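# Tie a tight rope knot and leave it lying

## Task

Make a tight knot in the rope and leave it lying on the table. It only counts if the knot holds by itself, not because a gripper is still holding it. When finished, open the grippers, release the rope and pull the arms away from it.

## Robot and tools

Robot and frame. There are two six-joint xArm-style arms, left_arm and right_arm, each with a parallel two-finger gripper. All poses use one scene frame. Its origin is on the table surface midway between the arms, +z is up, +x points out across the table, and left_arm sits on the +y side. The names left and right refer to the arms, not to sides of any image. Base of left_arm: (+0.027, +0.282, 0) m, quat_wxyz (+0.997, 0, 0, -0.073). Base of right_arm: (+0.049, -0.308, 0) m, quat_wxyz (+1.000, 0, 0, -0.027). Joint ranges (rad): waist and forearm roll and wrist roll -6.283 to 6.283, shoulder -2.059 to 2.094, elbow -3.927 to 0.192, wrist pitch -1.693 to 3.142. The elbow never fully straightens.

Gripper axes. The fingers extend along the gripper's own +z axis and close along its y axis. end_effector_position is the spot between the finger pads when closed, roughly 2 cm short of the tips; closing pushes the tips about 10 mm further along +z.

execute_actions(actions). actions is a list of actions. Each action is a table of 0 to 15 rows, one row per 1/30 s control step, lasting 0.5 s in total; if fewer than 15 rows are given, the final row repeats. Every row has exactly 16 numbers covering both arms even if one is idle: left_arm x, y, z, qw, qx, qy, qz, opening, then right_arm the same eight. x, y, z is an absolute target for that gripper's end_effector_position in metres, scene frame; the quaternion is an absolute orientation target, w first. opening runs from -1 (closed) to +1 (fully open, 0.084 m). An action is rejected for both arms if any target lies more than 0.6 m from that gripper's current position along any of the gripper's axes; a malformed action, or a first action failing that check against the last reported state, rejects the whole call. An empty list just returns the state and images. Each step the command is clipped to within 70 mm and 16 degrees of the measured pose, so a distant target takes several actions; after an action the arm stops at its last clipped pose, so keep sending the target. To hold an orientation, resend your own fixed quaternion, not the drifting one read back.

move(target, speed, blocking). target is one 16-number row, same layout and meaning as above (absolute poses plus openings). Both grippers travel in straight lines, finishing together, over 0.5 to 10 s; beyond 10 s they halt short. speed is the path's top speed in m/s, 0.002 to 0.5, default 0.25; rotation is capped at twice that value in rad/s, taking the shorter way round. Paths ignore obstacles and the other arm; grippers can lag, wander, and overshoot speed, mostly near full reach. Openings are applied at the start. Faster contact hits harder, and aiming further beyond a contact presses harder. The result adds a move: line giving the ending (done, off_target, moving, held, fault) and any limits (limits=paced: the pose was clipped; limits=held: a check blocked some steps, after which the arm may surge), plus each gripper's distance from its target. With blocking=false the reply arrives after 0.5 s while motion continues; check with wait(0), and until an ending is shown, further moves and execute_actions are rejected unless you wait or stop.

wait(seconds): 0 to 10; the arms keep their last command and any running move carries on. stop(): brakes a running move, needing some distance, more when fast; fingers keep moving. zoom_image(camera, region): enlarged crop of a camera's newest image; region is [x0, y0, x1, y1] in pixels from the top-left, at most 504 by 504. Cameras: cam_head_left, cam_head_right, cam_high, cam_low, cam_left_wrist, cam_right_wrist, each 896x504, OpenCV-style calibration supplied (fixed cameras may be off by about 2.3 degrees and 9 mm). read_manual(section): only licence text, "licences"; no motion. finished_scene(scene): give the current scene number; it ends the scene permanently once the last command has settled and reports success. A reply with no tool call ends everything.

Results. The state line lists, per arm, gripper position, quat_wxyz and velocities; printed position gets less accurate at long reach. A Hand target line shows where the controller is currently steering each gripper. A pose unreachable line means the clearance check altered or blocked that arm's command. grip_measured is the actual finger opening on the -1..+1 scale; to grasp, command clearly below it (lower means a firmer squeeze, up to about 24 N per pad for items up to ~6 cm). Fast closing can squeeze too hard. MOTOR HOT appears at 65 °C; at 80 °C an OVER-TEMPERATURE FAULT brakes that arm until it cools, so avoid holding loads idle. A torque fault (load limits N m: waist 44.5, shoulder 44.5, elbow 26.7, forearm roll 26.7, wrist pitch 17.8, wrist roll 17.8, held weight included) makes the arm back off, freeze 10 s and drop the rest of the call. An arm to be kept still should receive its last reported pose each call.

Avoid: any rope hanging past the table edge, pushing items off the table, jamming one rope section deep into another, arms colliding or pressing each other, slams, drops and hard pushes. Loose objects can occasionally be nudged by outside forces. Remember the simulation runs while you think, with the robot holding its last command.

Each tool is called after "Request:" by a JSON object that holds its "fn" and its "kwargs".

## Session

Request:
{"fn": "execute_actions", "kwargs": {"actions": []}}

Scene clock: 0.00 s.
left_arm: end_effector_position=(+0.5073, -0.1791, +0.2064) grip_measured=+1.00 end_effector_quat_wxyz=(-0.006, +0.335, +0.942, +0.004) end_effector_velocity=(+0.000, +0.001, -0.001) end_effector_angular_velocity=(+0.001, +0.001, +0.001) | right_arm: end_effector_position=(+0.3534, -0.4293, +0.1376) grip_measured=+1.00 end_effector_quat_wxyz=(-0.002, -0.473, +0.837, -0.275) end_effector_velocity=(-0.000, +0.000, -0.001) end_effector_angular_velocity=(-0.000, +0.002, +0.001)
Joint positions: left_arm=[-0.621  0.816 -2.268  0.002  1.466  3.059  0.084] | right_arm=[-0.163 -0.639 -0.173 -0.814  0.578  2.54   0.084]
Joint velocities: left_arm=[ 0.001  0.001  0.    -0.     0.    -0.    -0.   ] | right_arm=[ 0.     0.001  0.    -0.001 -0.     0.     0.   ]
Motor temperatures (°C, as the motors report them): left_arm=[28 30 24 28 32 30] | right_arm=[27 29 31 34 27 30]
Hand target (left_arm): +0.507, -0.179, +0.206; -0.006, +0.335, +0.942, +0.004
Hand target (right_arm): +0.353, -0.429, +0.138; -0.002, -0.473, +0.837, -0.275
camera_calibration (this result's frames):
cam_left_wrist: T_world_to_cam=[[0.631329, 0.775505, -0.00386939, -0.145289], [0.774843, -0.630982, -0.0384775, -0.429285], [-0.0322811, 0.0212938, -0.999252, 0.354363], [0, 0, 0, 1]] pos_world=[0.435793, -0.165745, 0.337018]
cam_right_wrist: T_world_to_cam=[[-0.785133, 0.420127, -0.455038, 0.547378], [0.56945, 0.778584, -0.263691, 0.23554], [0.243501, -0.466154, -0.850534, -0.0398136], [0, 0, 0, 1]] pos_world=[0.305331, -0.431916, 0.277325]

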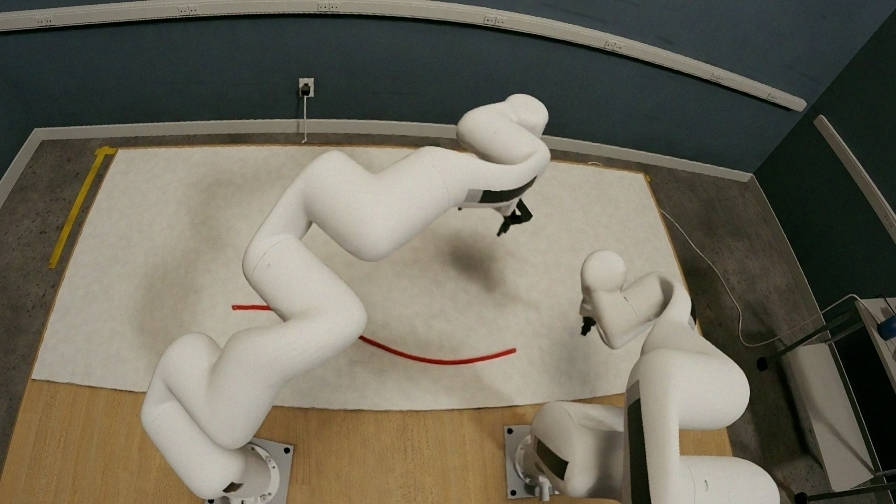

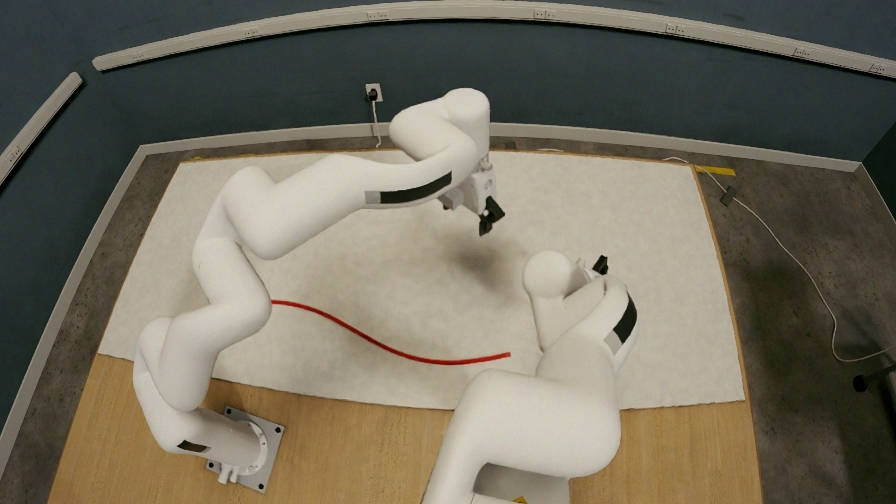

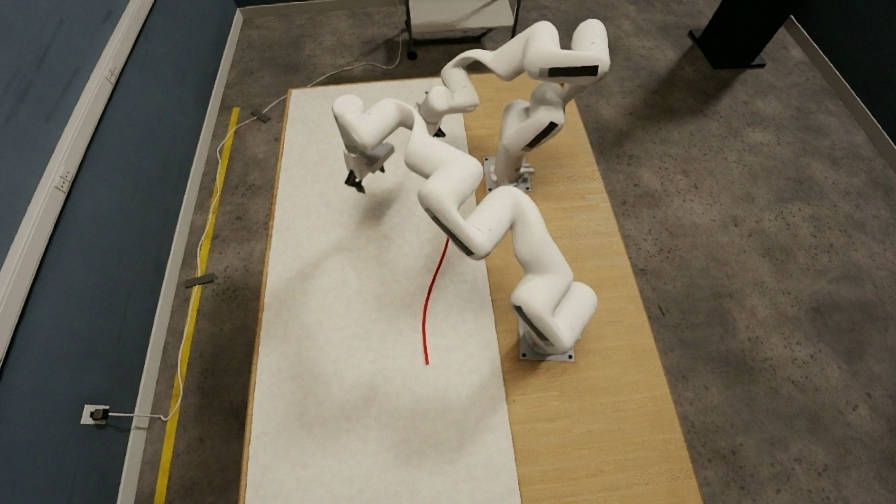

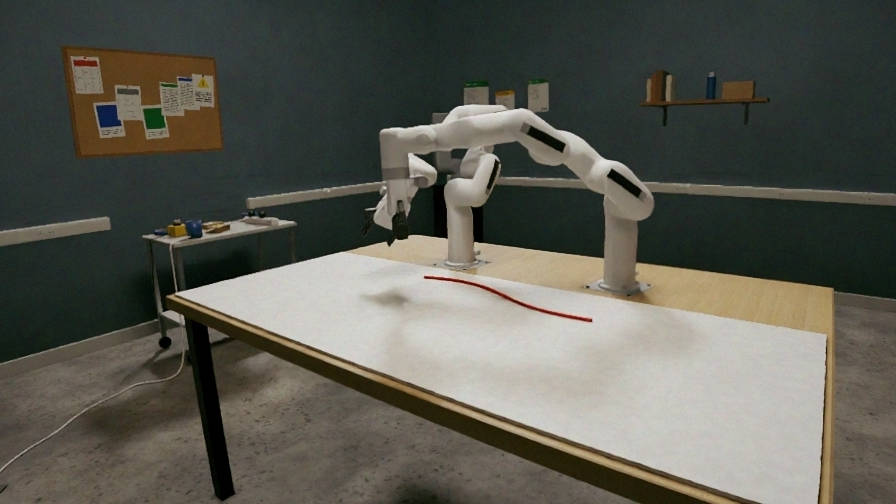

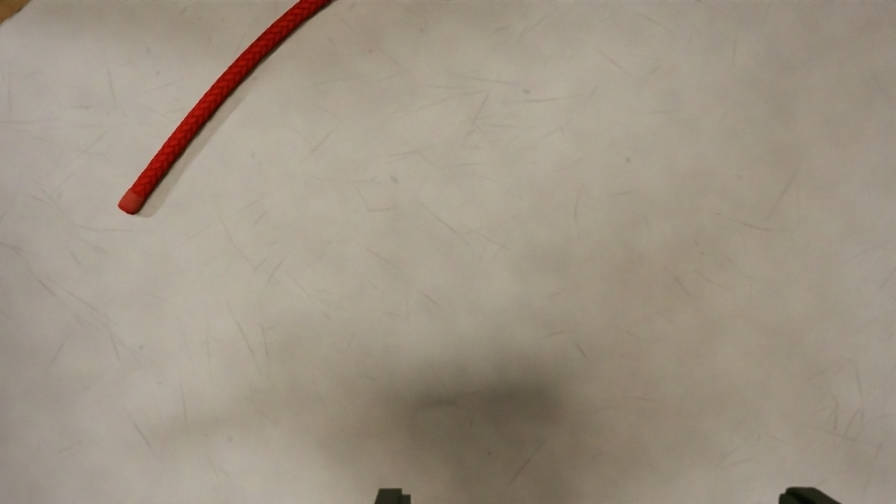

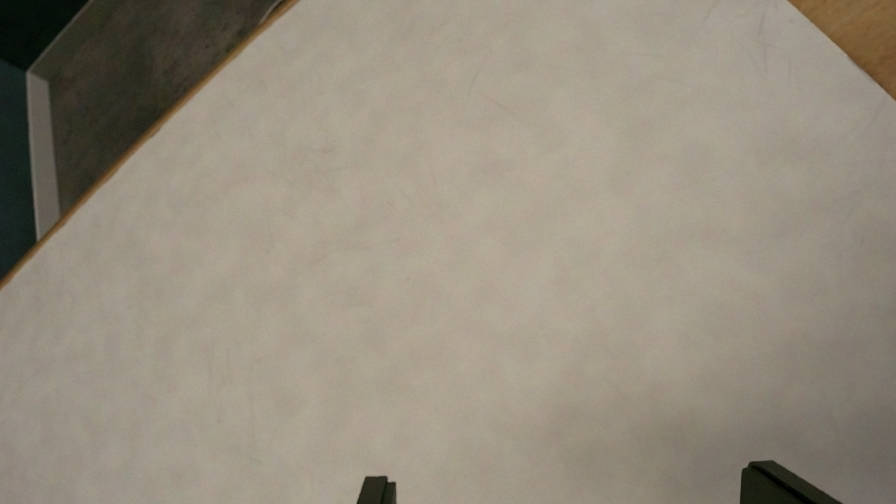

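Request:
{"fn": "zoom_image", "kwargs": {"camera": "cam_high", "region": [380, 230, 520, 380]}}

Request:
{"fn": "zoom_image", "kwargs": {"camera": "cam_low", "region": [400, 240, 680, 340]}}

Region (380, 230, 520, 380) of cam_high's 896x504 image, scaled by 3.360, with more detail than that image has; it fills the left 470 columns of this view, and the rest is white.

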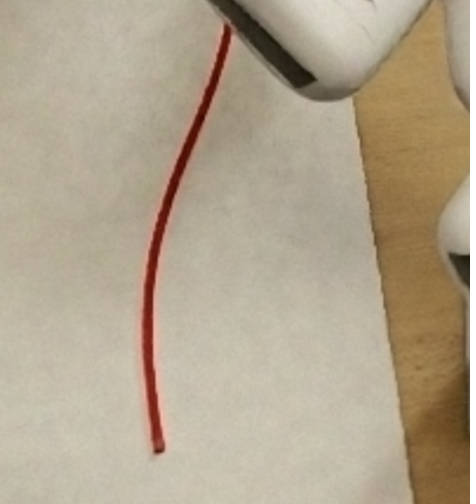

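Region (400, 240, 680, 340) of cam_low's 896x504 image, scaled by 1.800, with more detail than that image has; it fills the top 180 rows of this view, and the rest is white.

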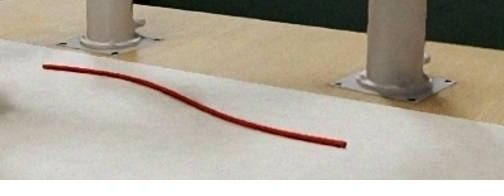

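Request:
{"fn": "move", "kwargs": {"target": [0.388,0.315,0.065,0,0.682,0.7314,0,-0.35, 0.2915,-0.255,0.065,0,0.788,-0.6157,0,-0.35], "speed": 0.5}}

Scene clock: 5.33 s.
left_arm: end_effector_position=(+0.3888, +0.3148, +0.0645) grip_measured=-0.37 end_effector_quat_wxyz=(-0.000, +0.682, +0.732, +0.001) end_effector_velocity=(-0.001, +0.003, -0.001) end_effector_angular_velocity=(-0.005, +0.002, +0.001) | right_arm: end_effector_position=(+0.2916, -0.2557, +0.0654) grip_measured=-0.37 end_effector_quat_wxyz=(+0.001, +0.788, -0.616, +0.001) end_effector_velocity=(-0.000, +0.000, +0.000) end_effector_angular_velocity=(-0.000, +0.001, +0.002)
Joint positions: left_arm=[ 0.235 -0.084 -0.515  0.003  0.597  4.729  0.028] | right_arm=[ 0.266 -0.538 -0.127 -0.004  0.666  1.544  0.028]
Joint velocities: left_arm=[ 0.01   0.002  0.001 -0.009 -0.001  0.016 -0.   ] | right_arm=[ 0.001  0.001 -0.001  0.     0.001 -0.001 -0.   ]
Motor temperatures (°C, as the motors report them): left_arm=[28 31 26 28 32 30] | right_arm=[27 29 34 34 27 30]
Hand target (left_arm): +0.389, +0.315, +0.064; +0.000, +0.682, +0.732, +0.001
Hand target (right_arm): +0.292, -0.256, +0.065; +0.001, +0.788, -0.616, +0.000
Off the commanded pose (left_arm): 0.001 m, 0 deg.
Off the commanded pose (right_arm): 0.001 m, 0 deg.
move: done; limits=paced
camera_calibration (this result's frames):
cam_left_wrist: T_world_to_cam=[[0.997519, 0.070199, -0.00527564, -0.374283], [0.0700397, -0.997206, -0.0259586, 0.35715], [-0.00708317, 0.0255247, -0.999649, 0.187058], [0, 0, 0, 1]] pos_world=[0.349665, 0.377652, 0.194289]
cam_right_wrist: T_world_to_cam=[[-0.974892, -0.222398, 0.011166, 0.253704], [-0.222528, 0.97485, -0.0122325, 0.381228], [-0.00816474, -0.0144101, -0.999863, 0.193363], [0, 0, 0, 1]] pos_world=[0.333746, -0.31243, 0.195167]

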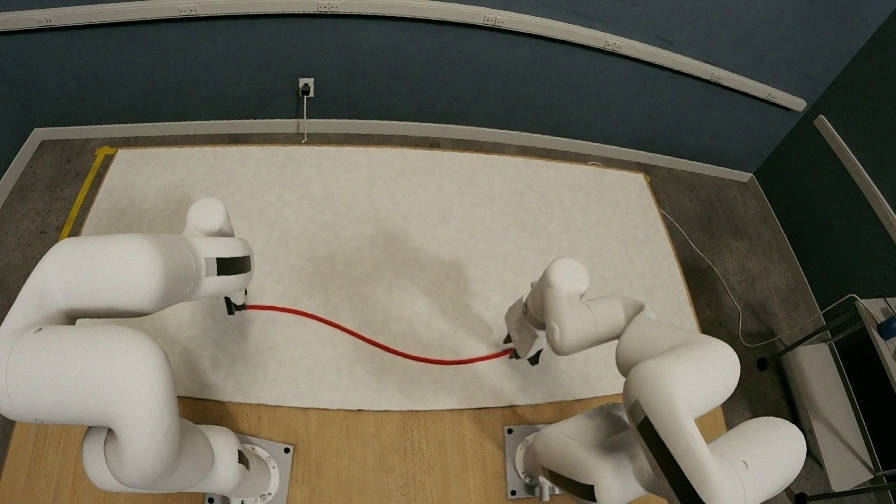

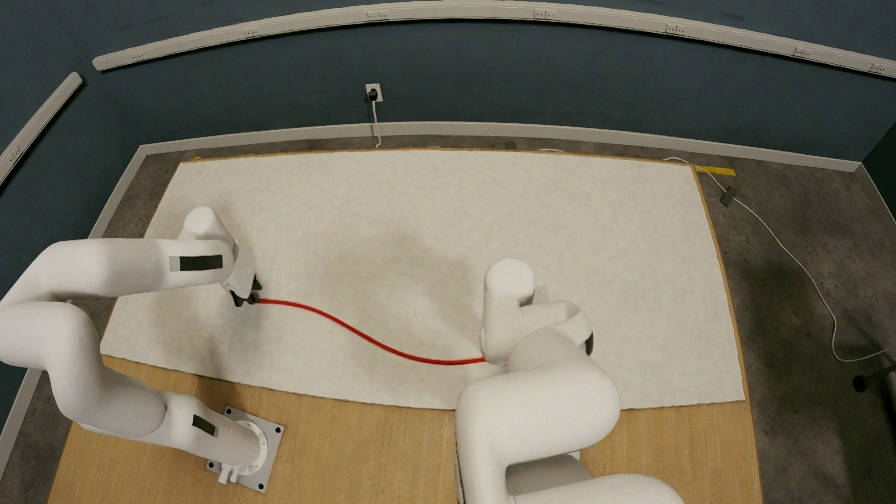

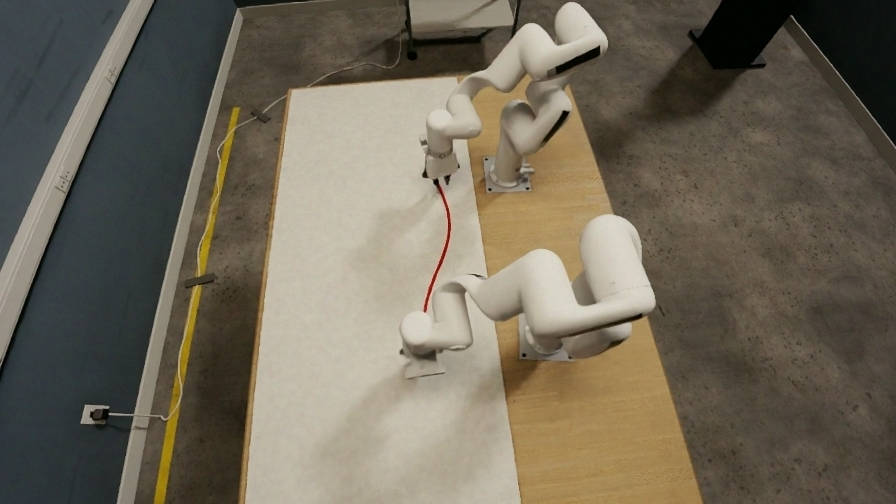

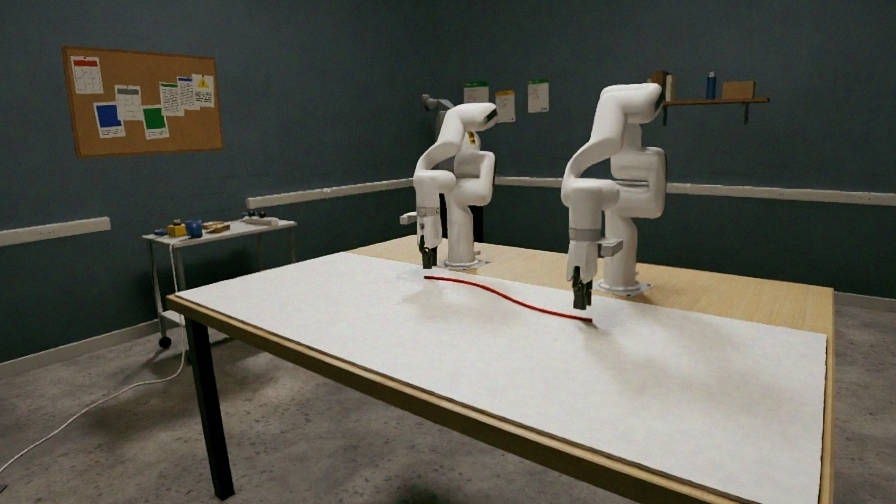

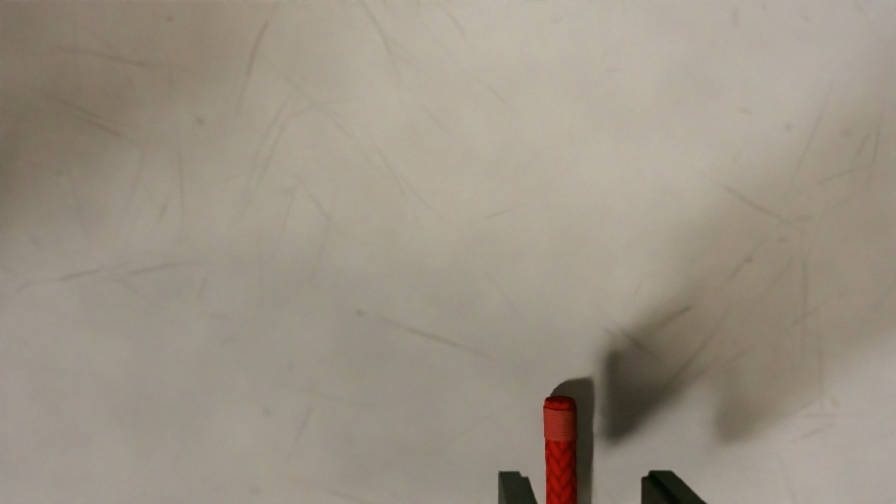

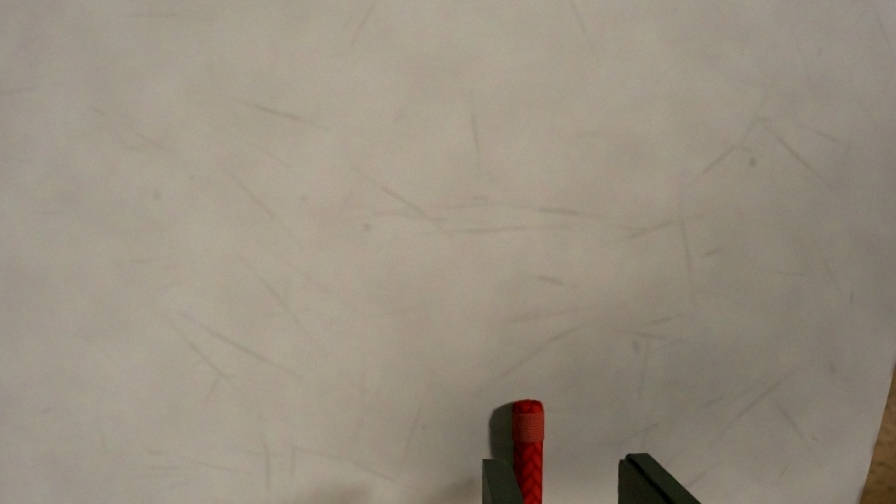

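Request:
{"fn": "execute_actions", "kwargs": {"actions": [[[0.389,0.315,0.062,0,0.682,0.7314,0,-0.4, 0.292,-0.255,0.062,0,0.788,-0.6157,0,-0.4],[0.389,0.315,0.058,0,0.682,0.7314,0,-0.4, 0.293,-0.254,0.058,0,0.788,-0.6157,0,-0.4],[0.389,0.315,0.053,0,0.682,0.7314,0,-0.4, 0.294,-0.2525,0.053,0,0.788,-0.6157,0,-0.4],[0.389,0.315,0.048,0,0.682,0.7314,0,-0.4, 0.2948,-0.2512,0.048,0,0.788,-0.6157,0,-0.4],[0.389,0.315,0.043,0,0.682,0.7314,0,-0.4, 0.2948,-0.2507,0.043,0,0.788,-0.6157,0,-0.4],[0.389,0.315,0.038,0,0.682,0.7314,0,-0.4, 0.2948,-0.2507,0.038,0,0.788,-0.6157,0,-0.4],[0.389,0.315,0.034,0,0.682,0.7314,0,-0.4, 0.2948,-0.2507,0.033,0,0.788,-0.6157,0,-0.4],[0.389,0.315,0.031,0,0.682,0.7314,0,-0.4, 0.2948,-0.2507,0.0295,0,0.788,-0.6157,0,-0.4],[0.389,0.315,0.0285,0,0.682,0.7314,0,-0.4, 0.2948,-0.2507,0.027,0,0.788,-0.6157,0,-0.4],[0.389,0.315,0.0265,0,0.682,0.7314,0,-0.4, 0.2948,-0.2507,0.025,0,0.788,-0.6157,0,-0.4],[0.389,0.315,0.0255,0,0.682,0.7314,0,-0.4, 0.2948,-0.2507,0.0238,0,0.788,-0.6157,0,-0.4],[0.389,0.315,0.0255,0,0.682,0.7314,0,-0.45, 0.2948,-0.2507,0.0238,0,0.788,-0.6157,0,-0.45],[0.389,0.315,0.0255,0,0.682,0.7314,0,-0.5, 0.2948,-0.2507,0.0238,0,0.788,-0.6157,0,-0.5],[0.389,0.315,0.0255,0,0.682,0.7314,0,-0.55, 0.2948,-0.2507,0.0238,0,0.788,-0.6157,0,-0.55],[0.389,0.315,0.0255,0,0.682,0.7314,0,-0.6, 0.2948,-0.2507,0.0238,0,0.788,-0.6157,0,-0.6]],[[0.389,0.315,0.0255,0,0.682,0.7314,0,-0.66, 0.2948,-0.2507,0.0238,0,0.788,-0.6157,0,-0.66],[0.389,0.315,0.0255,0,0.682,0.7314,0,-0.72, 0.2948,-0.2507,0.0238,0,0.788,-0.6157,0,-0.72],[0.389,0.315,0.0255,0,0.682,0.7314,0,-0.78, 0.2948,-0.2507,0.0238,0,0.788,-0.6157,0,-0.78],[0.389,0.315,0.0255,0,0.682,0.7314,0,-0.84, 0.2948,-0.2507,0.0238,0,0.788,-0.6157,0,-0.84],[0.389,0.315,0.0255,0,0.682,0.7314,0,-0.92, 0.2948,-0.2507,0.0238,0,0.788,-0.6157,0,-0.92]]]}}

Scene clock: 6.83 s.
left_arm: end_effector_position=(+0.3898, +0.3151, +0.0261) grip_measured=-0.82 end_effector_quat_wxyz=(+0.001, +0.682, +0.731, +0.001) end_effector_velocity=(-0.001, -0.000, -0.001) end_effector_angular_velocity=(-0.001, +0.005, -0.001) | right_arm: end_effector_position=(+0.2954, -0.2506, +0.0243) grip_measured=-0.82 end_effector_quat_wxyz=(-0.001, +0.788, -0.616, +0.001) end_effector_velocity=(-0.001, +0.000, -0.001) end_effector_angular_velocity=(-0.001, +0.003, +0.002)
Joint positions: left_arm=[ 0.237  0.041 -0.505  0.     0.462  4.734  0.008] | right_arm=[ 0.281 -0.316 -0.117  0.     0.431  1.554  0.008]
Joint velocities: left_arm=[ 0.     0.003  0.001 -0.001  0.001  0.002  0.   ] | right_arm=[ 0.001  0.005  0.    -0.001 -0.003  0.    -0.   ]
Motor temperatures (°C, as the motors report them): left_arm=[28 31 27 28 32 30] | right_arm=[27 29 34 34 27 30]
Hand target (left_arm): +0.389, +0.315, +0.025; -0.000, +0.682, +0.731, +0.000
Hand target (right_arm): +0.295, -0.251, +0.024; -0.000, +0.788, -0.616, -0.000
Off the commanded pose (left_arm): 0.001 m, 0 deg.
Off the commanded pose (right_arm): 0.001 m, 0 deg.
camera_calibration (this result's frames):
cam_left_wrist: T_world_to_cam=[[0.997567, 0.0695266, -0.00508528, -0.375316], [0.0693851, -0.997299, -0.024094, 0.35664], [-0.00674672, 0.0236826, -0.999697, 0.149132], [0, 0, 0, 1]] pos_world=[0.350664, 0.37824, 0.155771]
cam_right_wrist: T_world_to_cam=[[-0.974637, -0.223655, 0.00783779, 0.258659], [-0.223725, 0.974605, -0.00959687, 0.376788], [-0.00549236, -0.011107, -0.999923, 0.152398], [0, 0, 0, 1]] pos_world=[0.337233, -0.307677, 0.153975]

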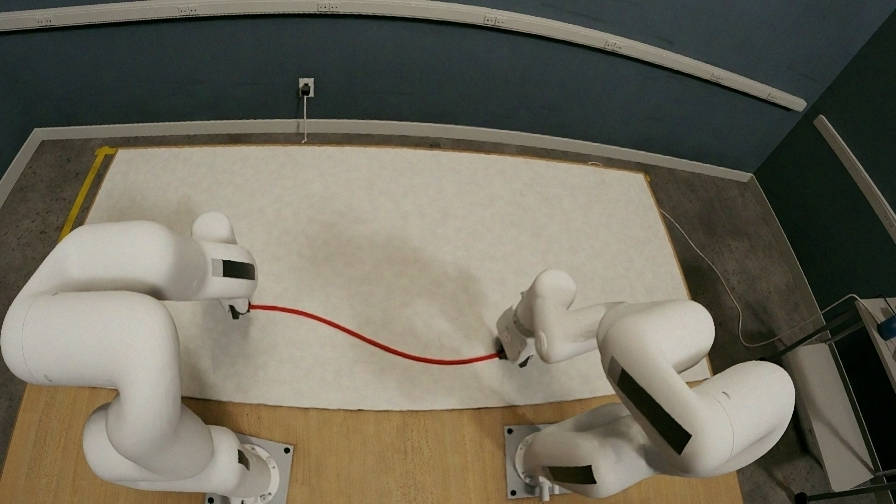

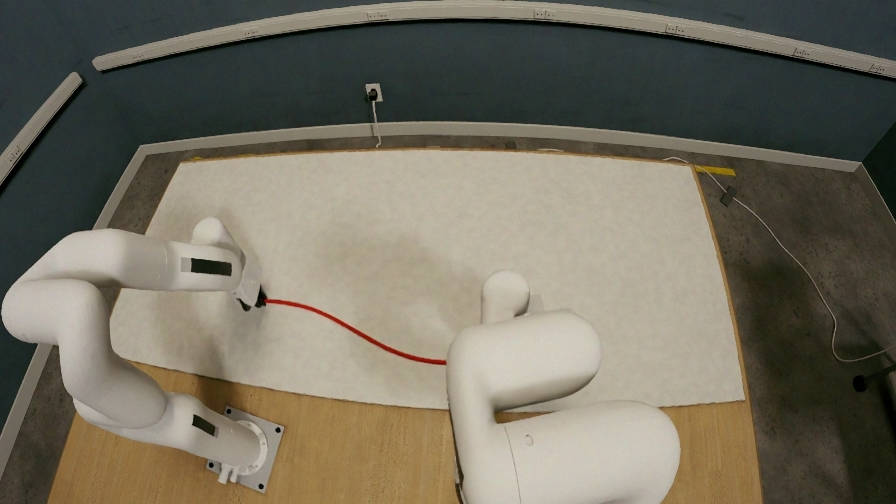

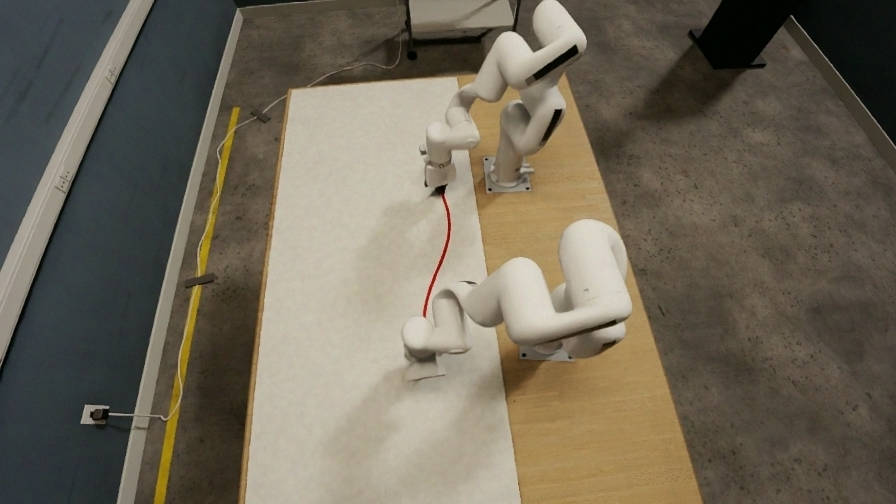

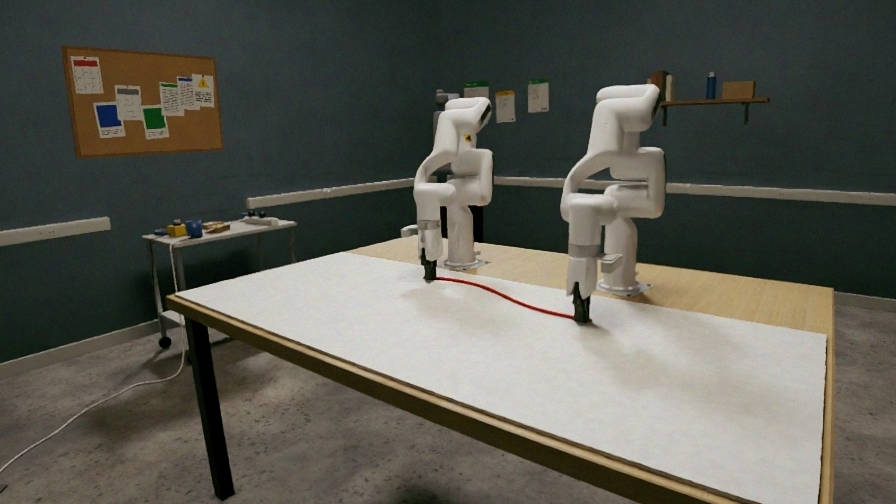

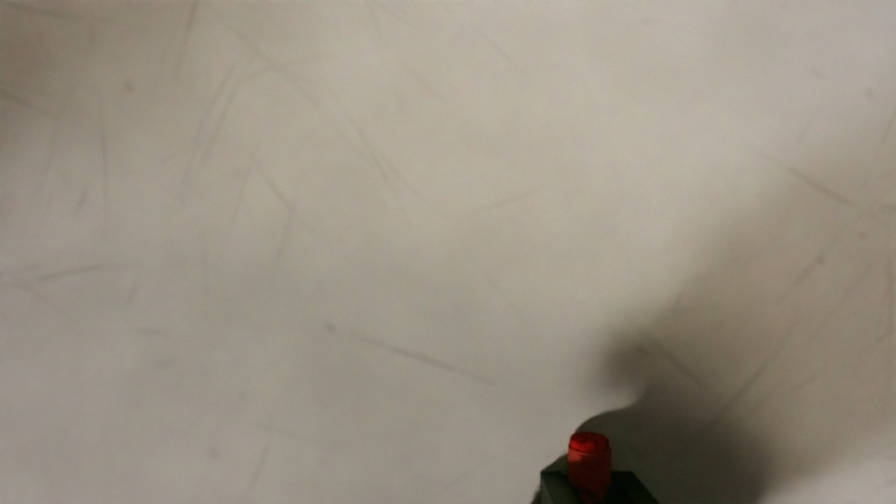

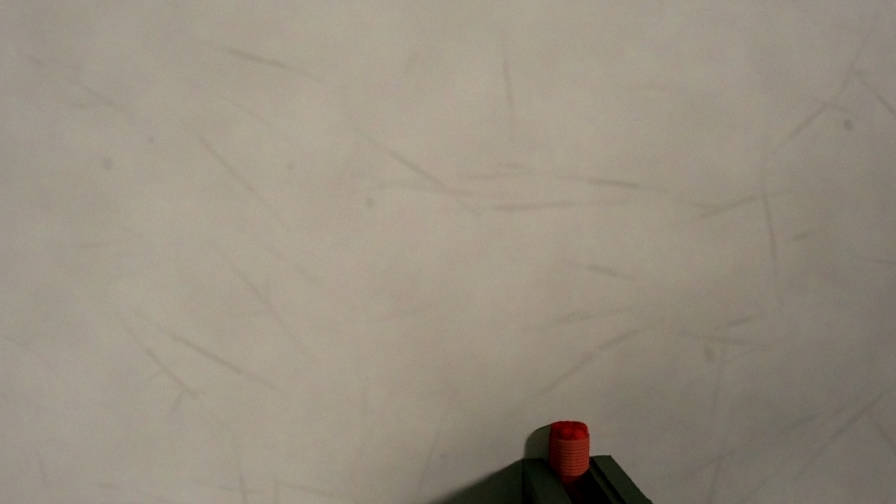

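Request:
{"fn": "move", "kwargs": {"target": [0.42,0.344,0.075,0,0.7071,0.7071,0,-0.92, 0.42,-0.24,0.075,0,0.7071,-0.7071,0,-0.92], "speed": 0.2}}

Scene clock: 8.23 s.
left_arm: end_effector_position=(+0.4197, +0.3439, +0.0750) grip_measured=-0.82 end_effector_quat_wxyz=(-0.000, +0.707, +0.707, -0.000) end_effector_velocity=(+0.000, +0.001, +0.000) end_effector_angular_velocity=(+0.000, +0.001, -0.000) | right_arm: end_effector_position=(+0.4199, -0.2403, +0.0745) grip_measured=-0.82 end_effector_quat_wxyz=(+0.000, +0.707, -0.707, -0.000) end_effector_velocity=(+0.003, +0.000, +0.001) end_effector_angular_velocity=(-0.000, -0.002, -0.001)
Joint positions: left_arm=[ 0.302 -0.005 -0.647 -0.     0.652  4.87   0.008] | right_arm=[ 0.233 -0.067 -0.573  0.     0.64   1.75   0.008]
Joint velocities: left_arm=[ 0.001  0.001 -0.003  0.001  0.003  0.001 -0.   ] | right_arm=[-0.001  0.004 -0.009 -0.001  0.003  0.001 -0.   ]
Motor temperatures (°C, as the motors report them): left_arm=[28 31 27 28 32 30] | right_arm=[27 29 34 34 27 30]
Hand target (left_arm): +0.420, +0.344, +0.075; +0.000, +0.707, +0.707, -0.000
Hand target (right_arm): +0.420, -0.240, +0.075; +0.000, +0.707, -0.707, +0.000
Off the commanded pose (left_arm): 0.000 m, 0 deg.
Off the commanded pose (right_arm): 0.001 m, 0 deg.
move: done
camera_calibration (this result's frames):
cam_left_wrist: T_world_to_cam=[[0.999972, -0.000498057, -0.00742479, -0.38369], [-0.000675001, -0.999715, -0.023848, 0.414679], [-0.0074108, 0.0238524, -0.999688, 0.197732], [0, 0, 0, 1]] pos_world=[0.385425, 0.409653, 0.204711]
cam_right_wrist: T_world_to_cam=[[-0.999781, 0.0185053, 0.0098178, 0.450496], [0.0184104, 0.999784, -0.00967042, 0.299479], [-0.00999463, -0.00948755, -0.999905, 0.205737], [0, 0, 0, 1]] pos_world=[0.44694, -0.305798, 0.204191]

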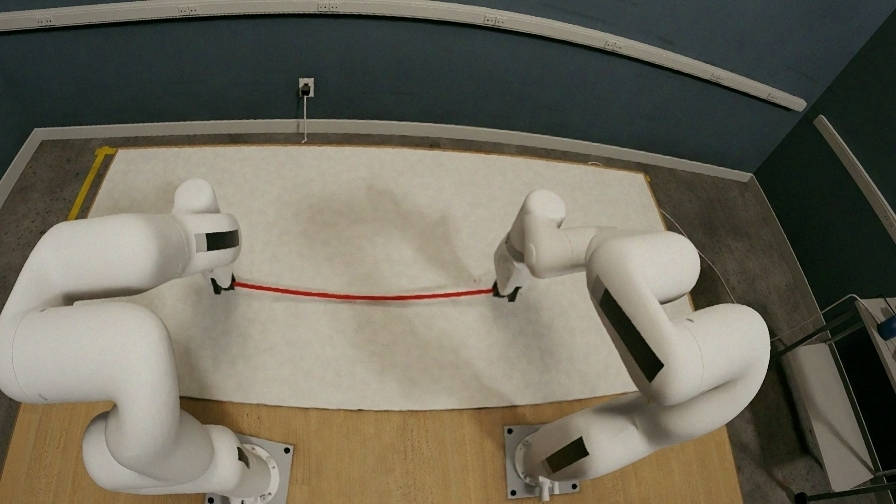

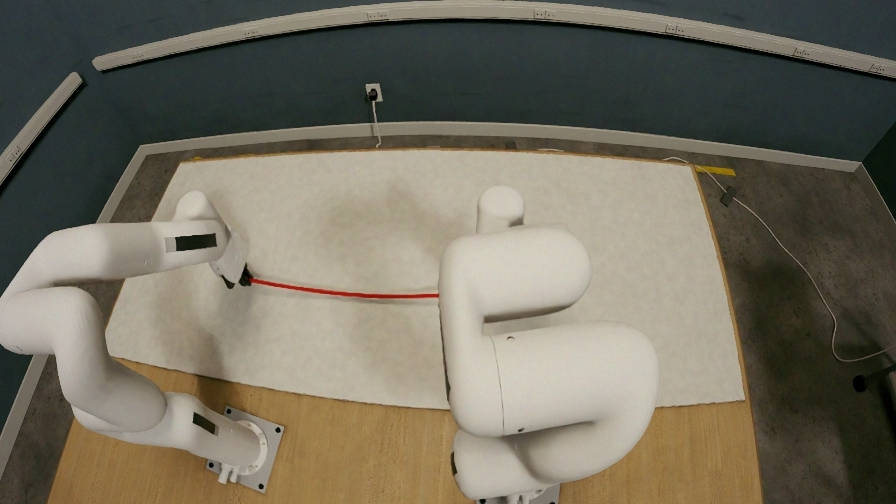

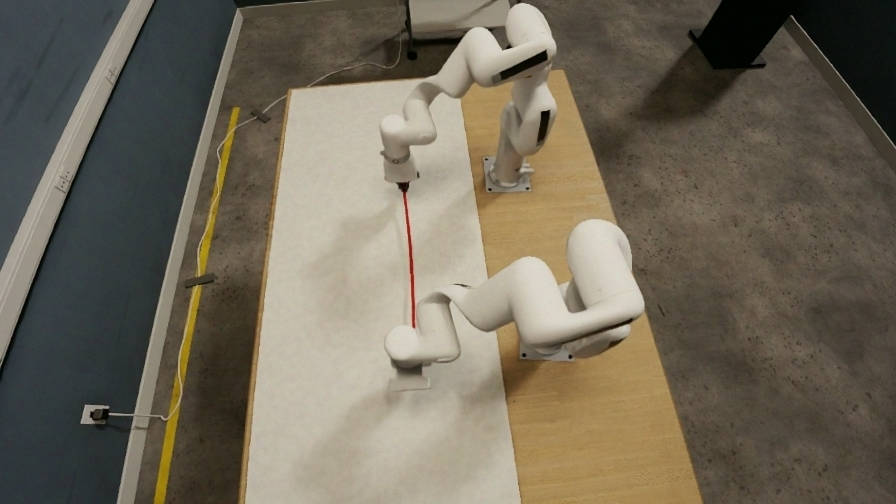

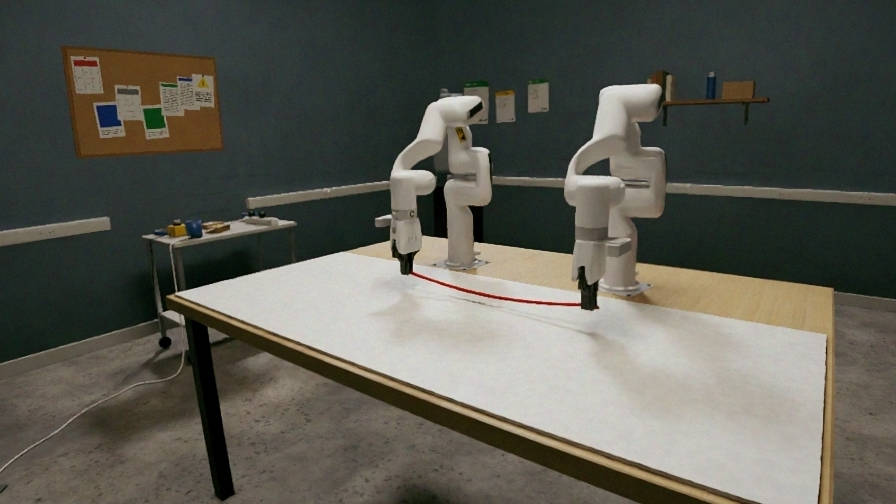

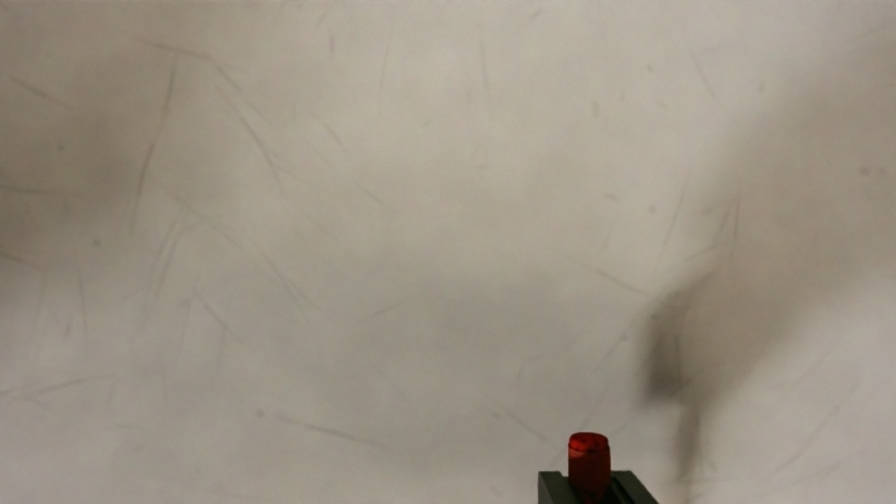

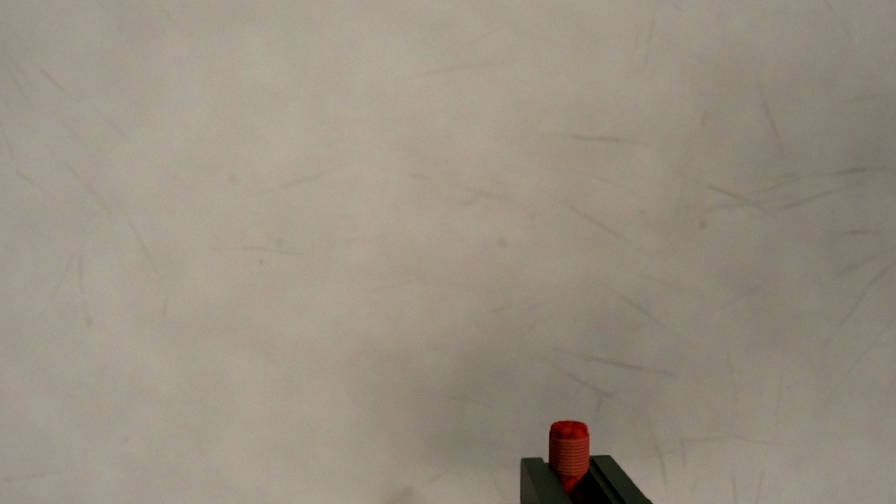

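Request:
{"fn": "execute_actions", "kwargs": {"actions": []}}

Scene clock: 8.67 s.
left_arm: end_effector_position=(+0.4199, +0.3440, +0.0751) grip_measured=-0.82 end_effector_quat_wxyz=(+0.000, +0.707, +0.707, -0.000) end_effector_velocity=(-0.000, +0.001, -0.000) end_effector_angular_velocity=(-0.001, +0.000, +0.001) | right_arm: end_effector_position=(+0.4202, -0.2402, +0.0747) grip_measured=-0.82 end_effector_quat_wxyz=(+0.000, +0.707, -0.707, +0.000) end_effector_velocity=(+0.000, -0.000, +0.000) end_effector_angular_velocity=(+0.000, -0.000, -0.000)
Joint positions: left_arm=[ 0.302 -0.005 -0.647 -0.     0.652  4.87   0.008] | right_arm=[ 0.233 -0.067 -0.574 -0.     0.641  1.751  0.008]
Joint velocities: left_arm=[ 0.002  0.    -0.    -0.001  0.     0.002 -0.   ] | right_arm=[-0. -0. -0.  0. -0. -0.  0.]
Motor temperatures (°C, as the motors report them): left_arm=[28 31 27 28 32 30] | right_arm=[27 29 34 34 27 30]
Hand target (left_arm): +0.420, +0.344, +0.075; +0.000, +0.707, +0.707, -0.000
Hand target (right_arm): +0.420, -0.240, +0.075; +0.000, +0.707, -0.707, +0.000
Off the commanded pose (left_arm): 0.000 m, 0 deg.
Off the commanded pose (right_arm): 0.000 m, 0 deg.
camera_calibration (this result's frames):
cam_left_wrist: T_world_to_cam=[[0.999974, -0.000492884, -0.00715544, -0.38384], [-0.000663608, -0.999715, -0.0238765, 0.414751], [-0.00714163, 0.0238806, -0.999689, 0.197749], [0, 0, 0, 1]] pos_world=[0.385517, 0.409721, 0.204844]
cam_right_wrist: T_world_to_cam=[[-0.999777, 0.0187961, 0.00959754, 0.450918], [0.0187032, 0.999778, -0.00967579, 0.299316], [-0.00977728, -0.00949413, -0.999907, 0.20577], [0, 0, 0, 1]] pos_world=[0.447231, -0.305772, 0.204319]

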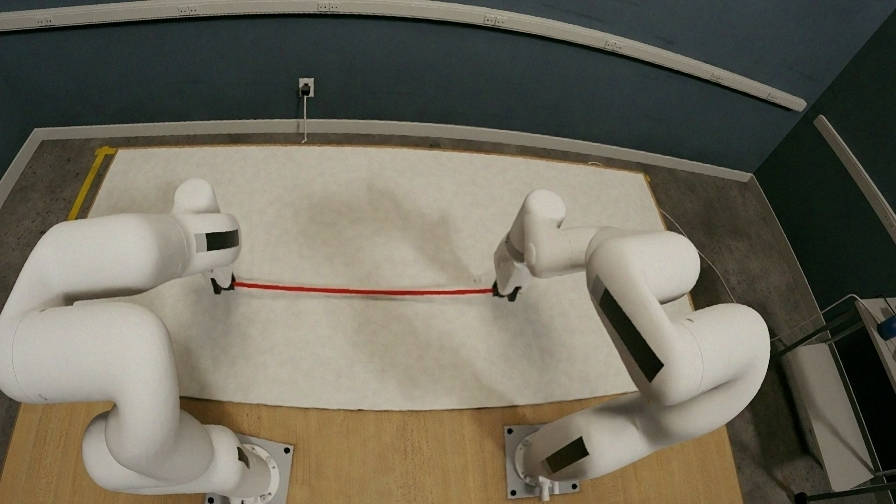

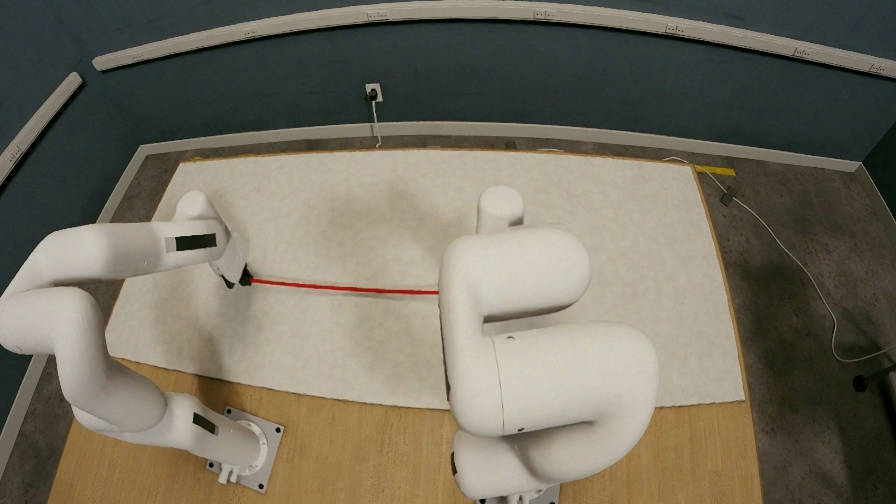

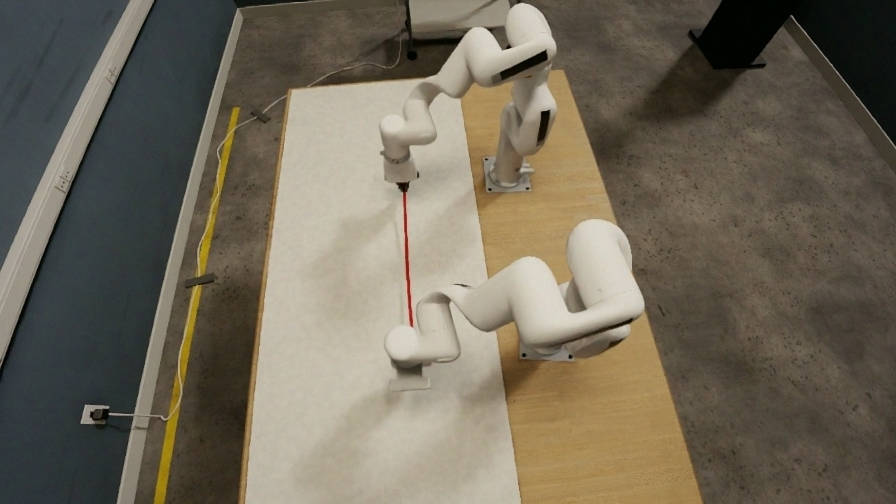

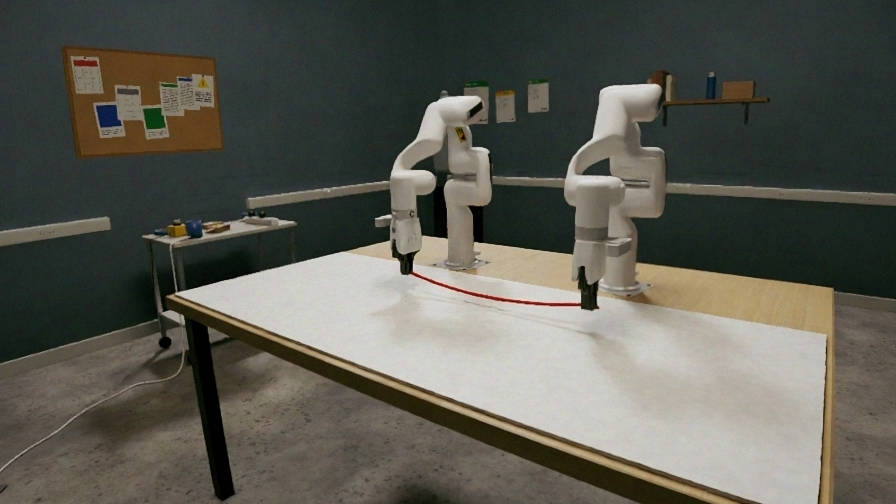

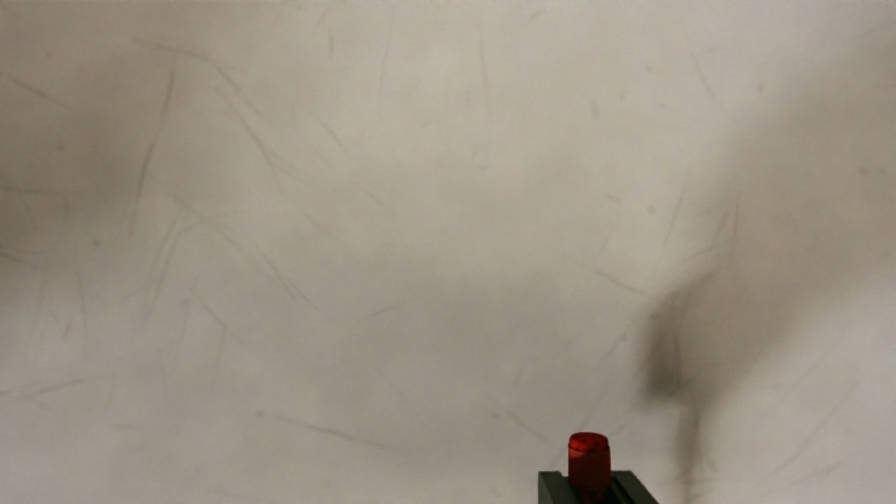

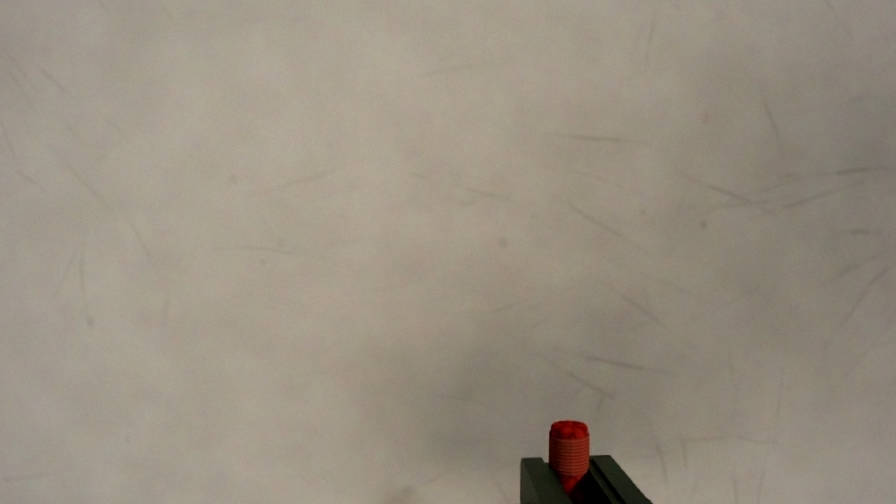

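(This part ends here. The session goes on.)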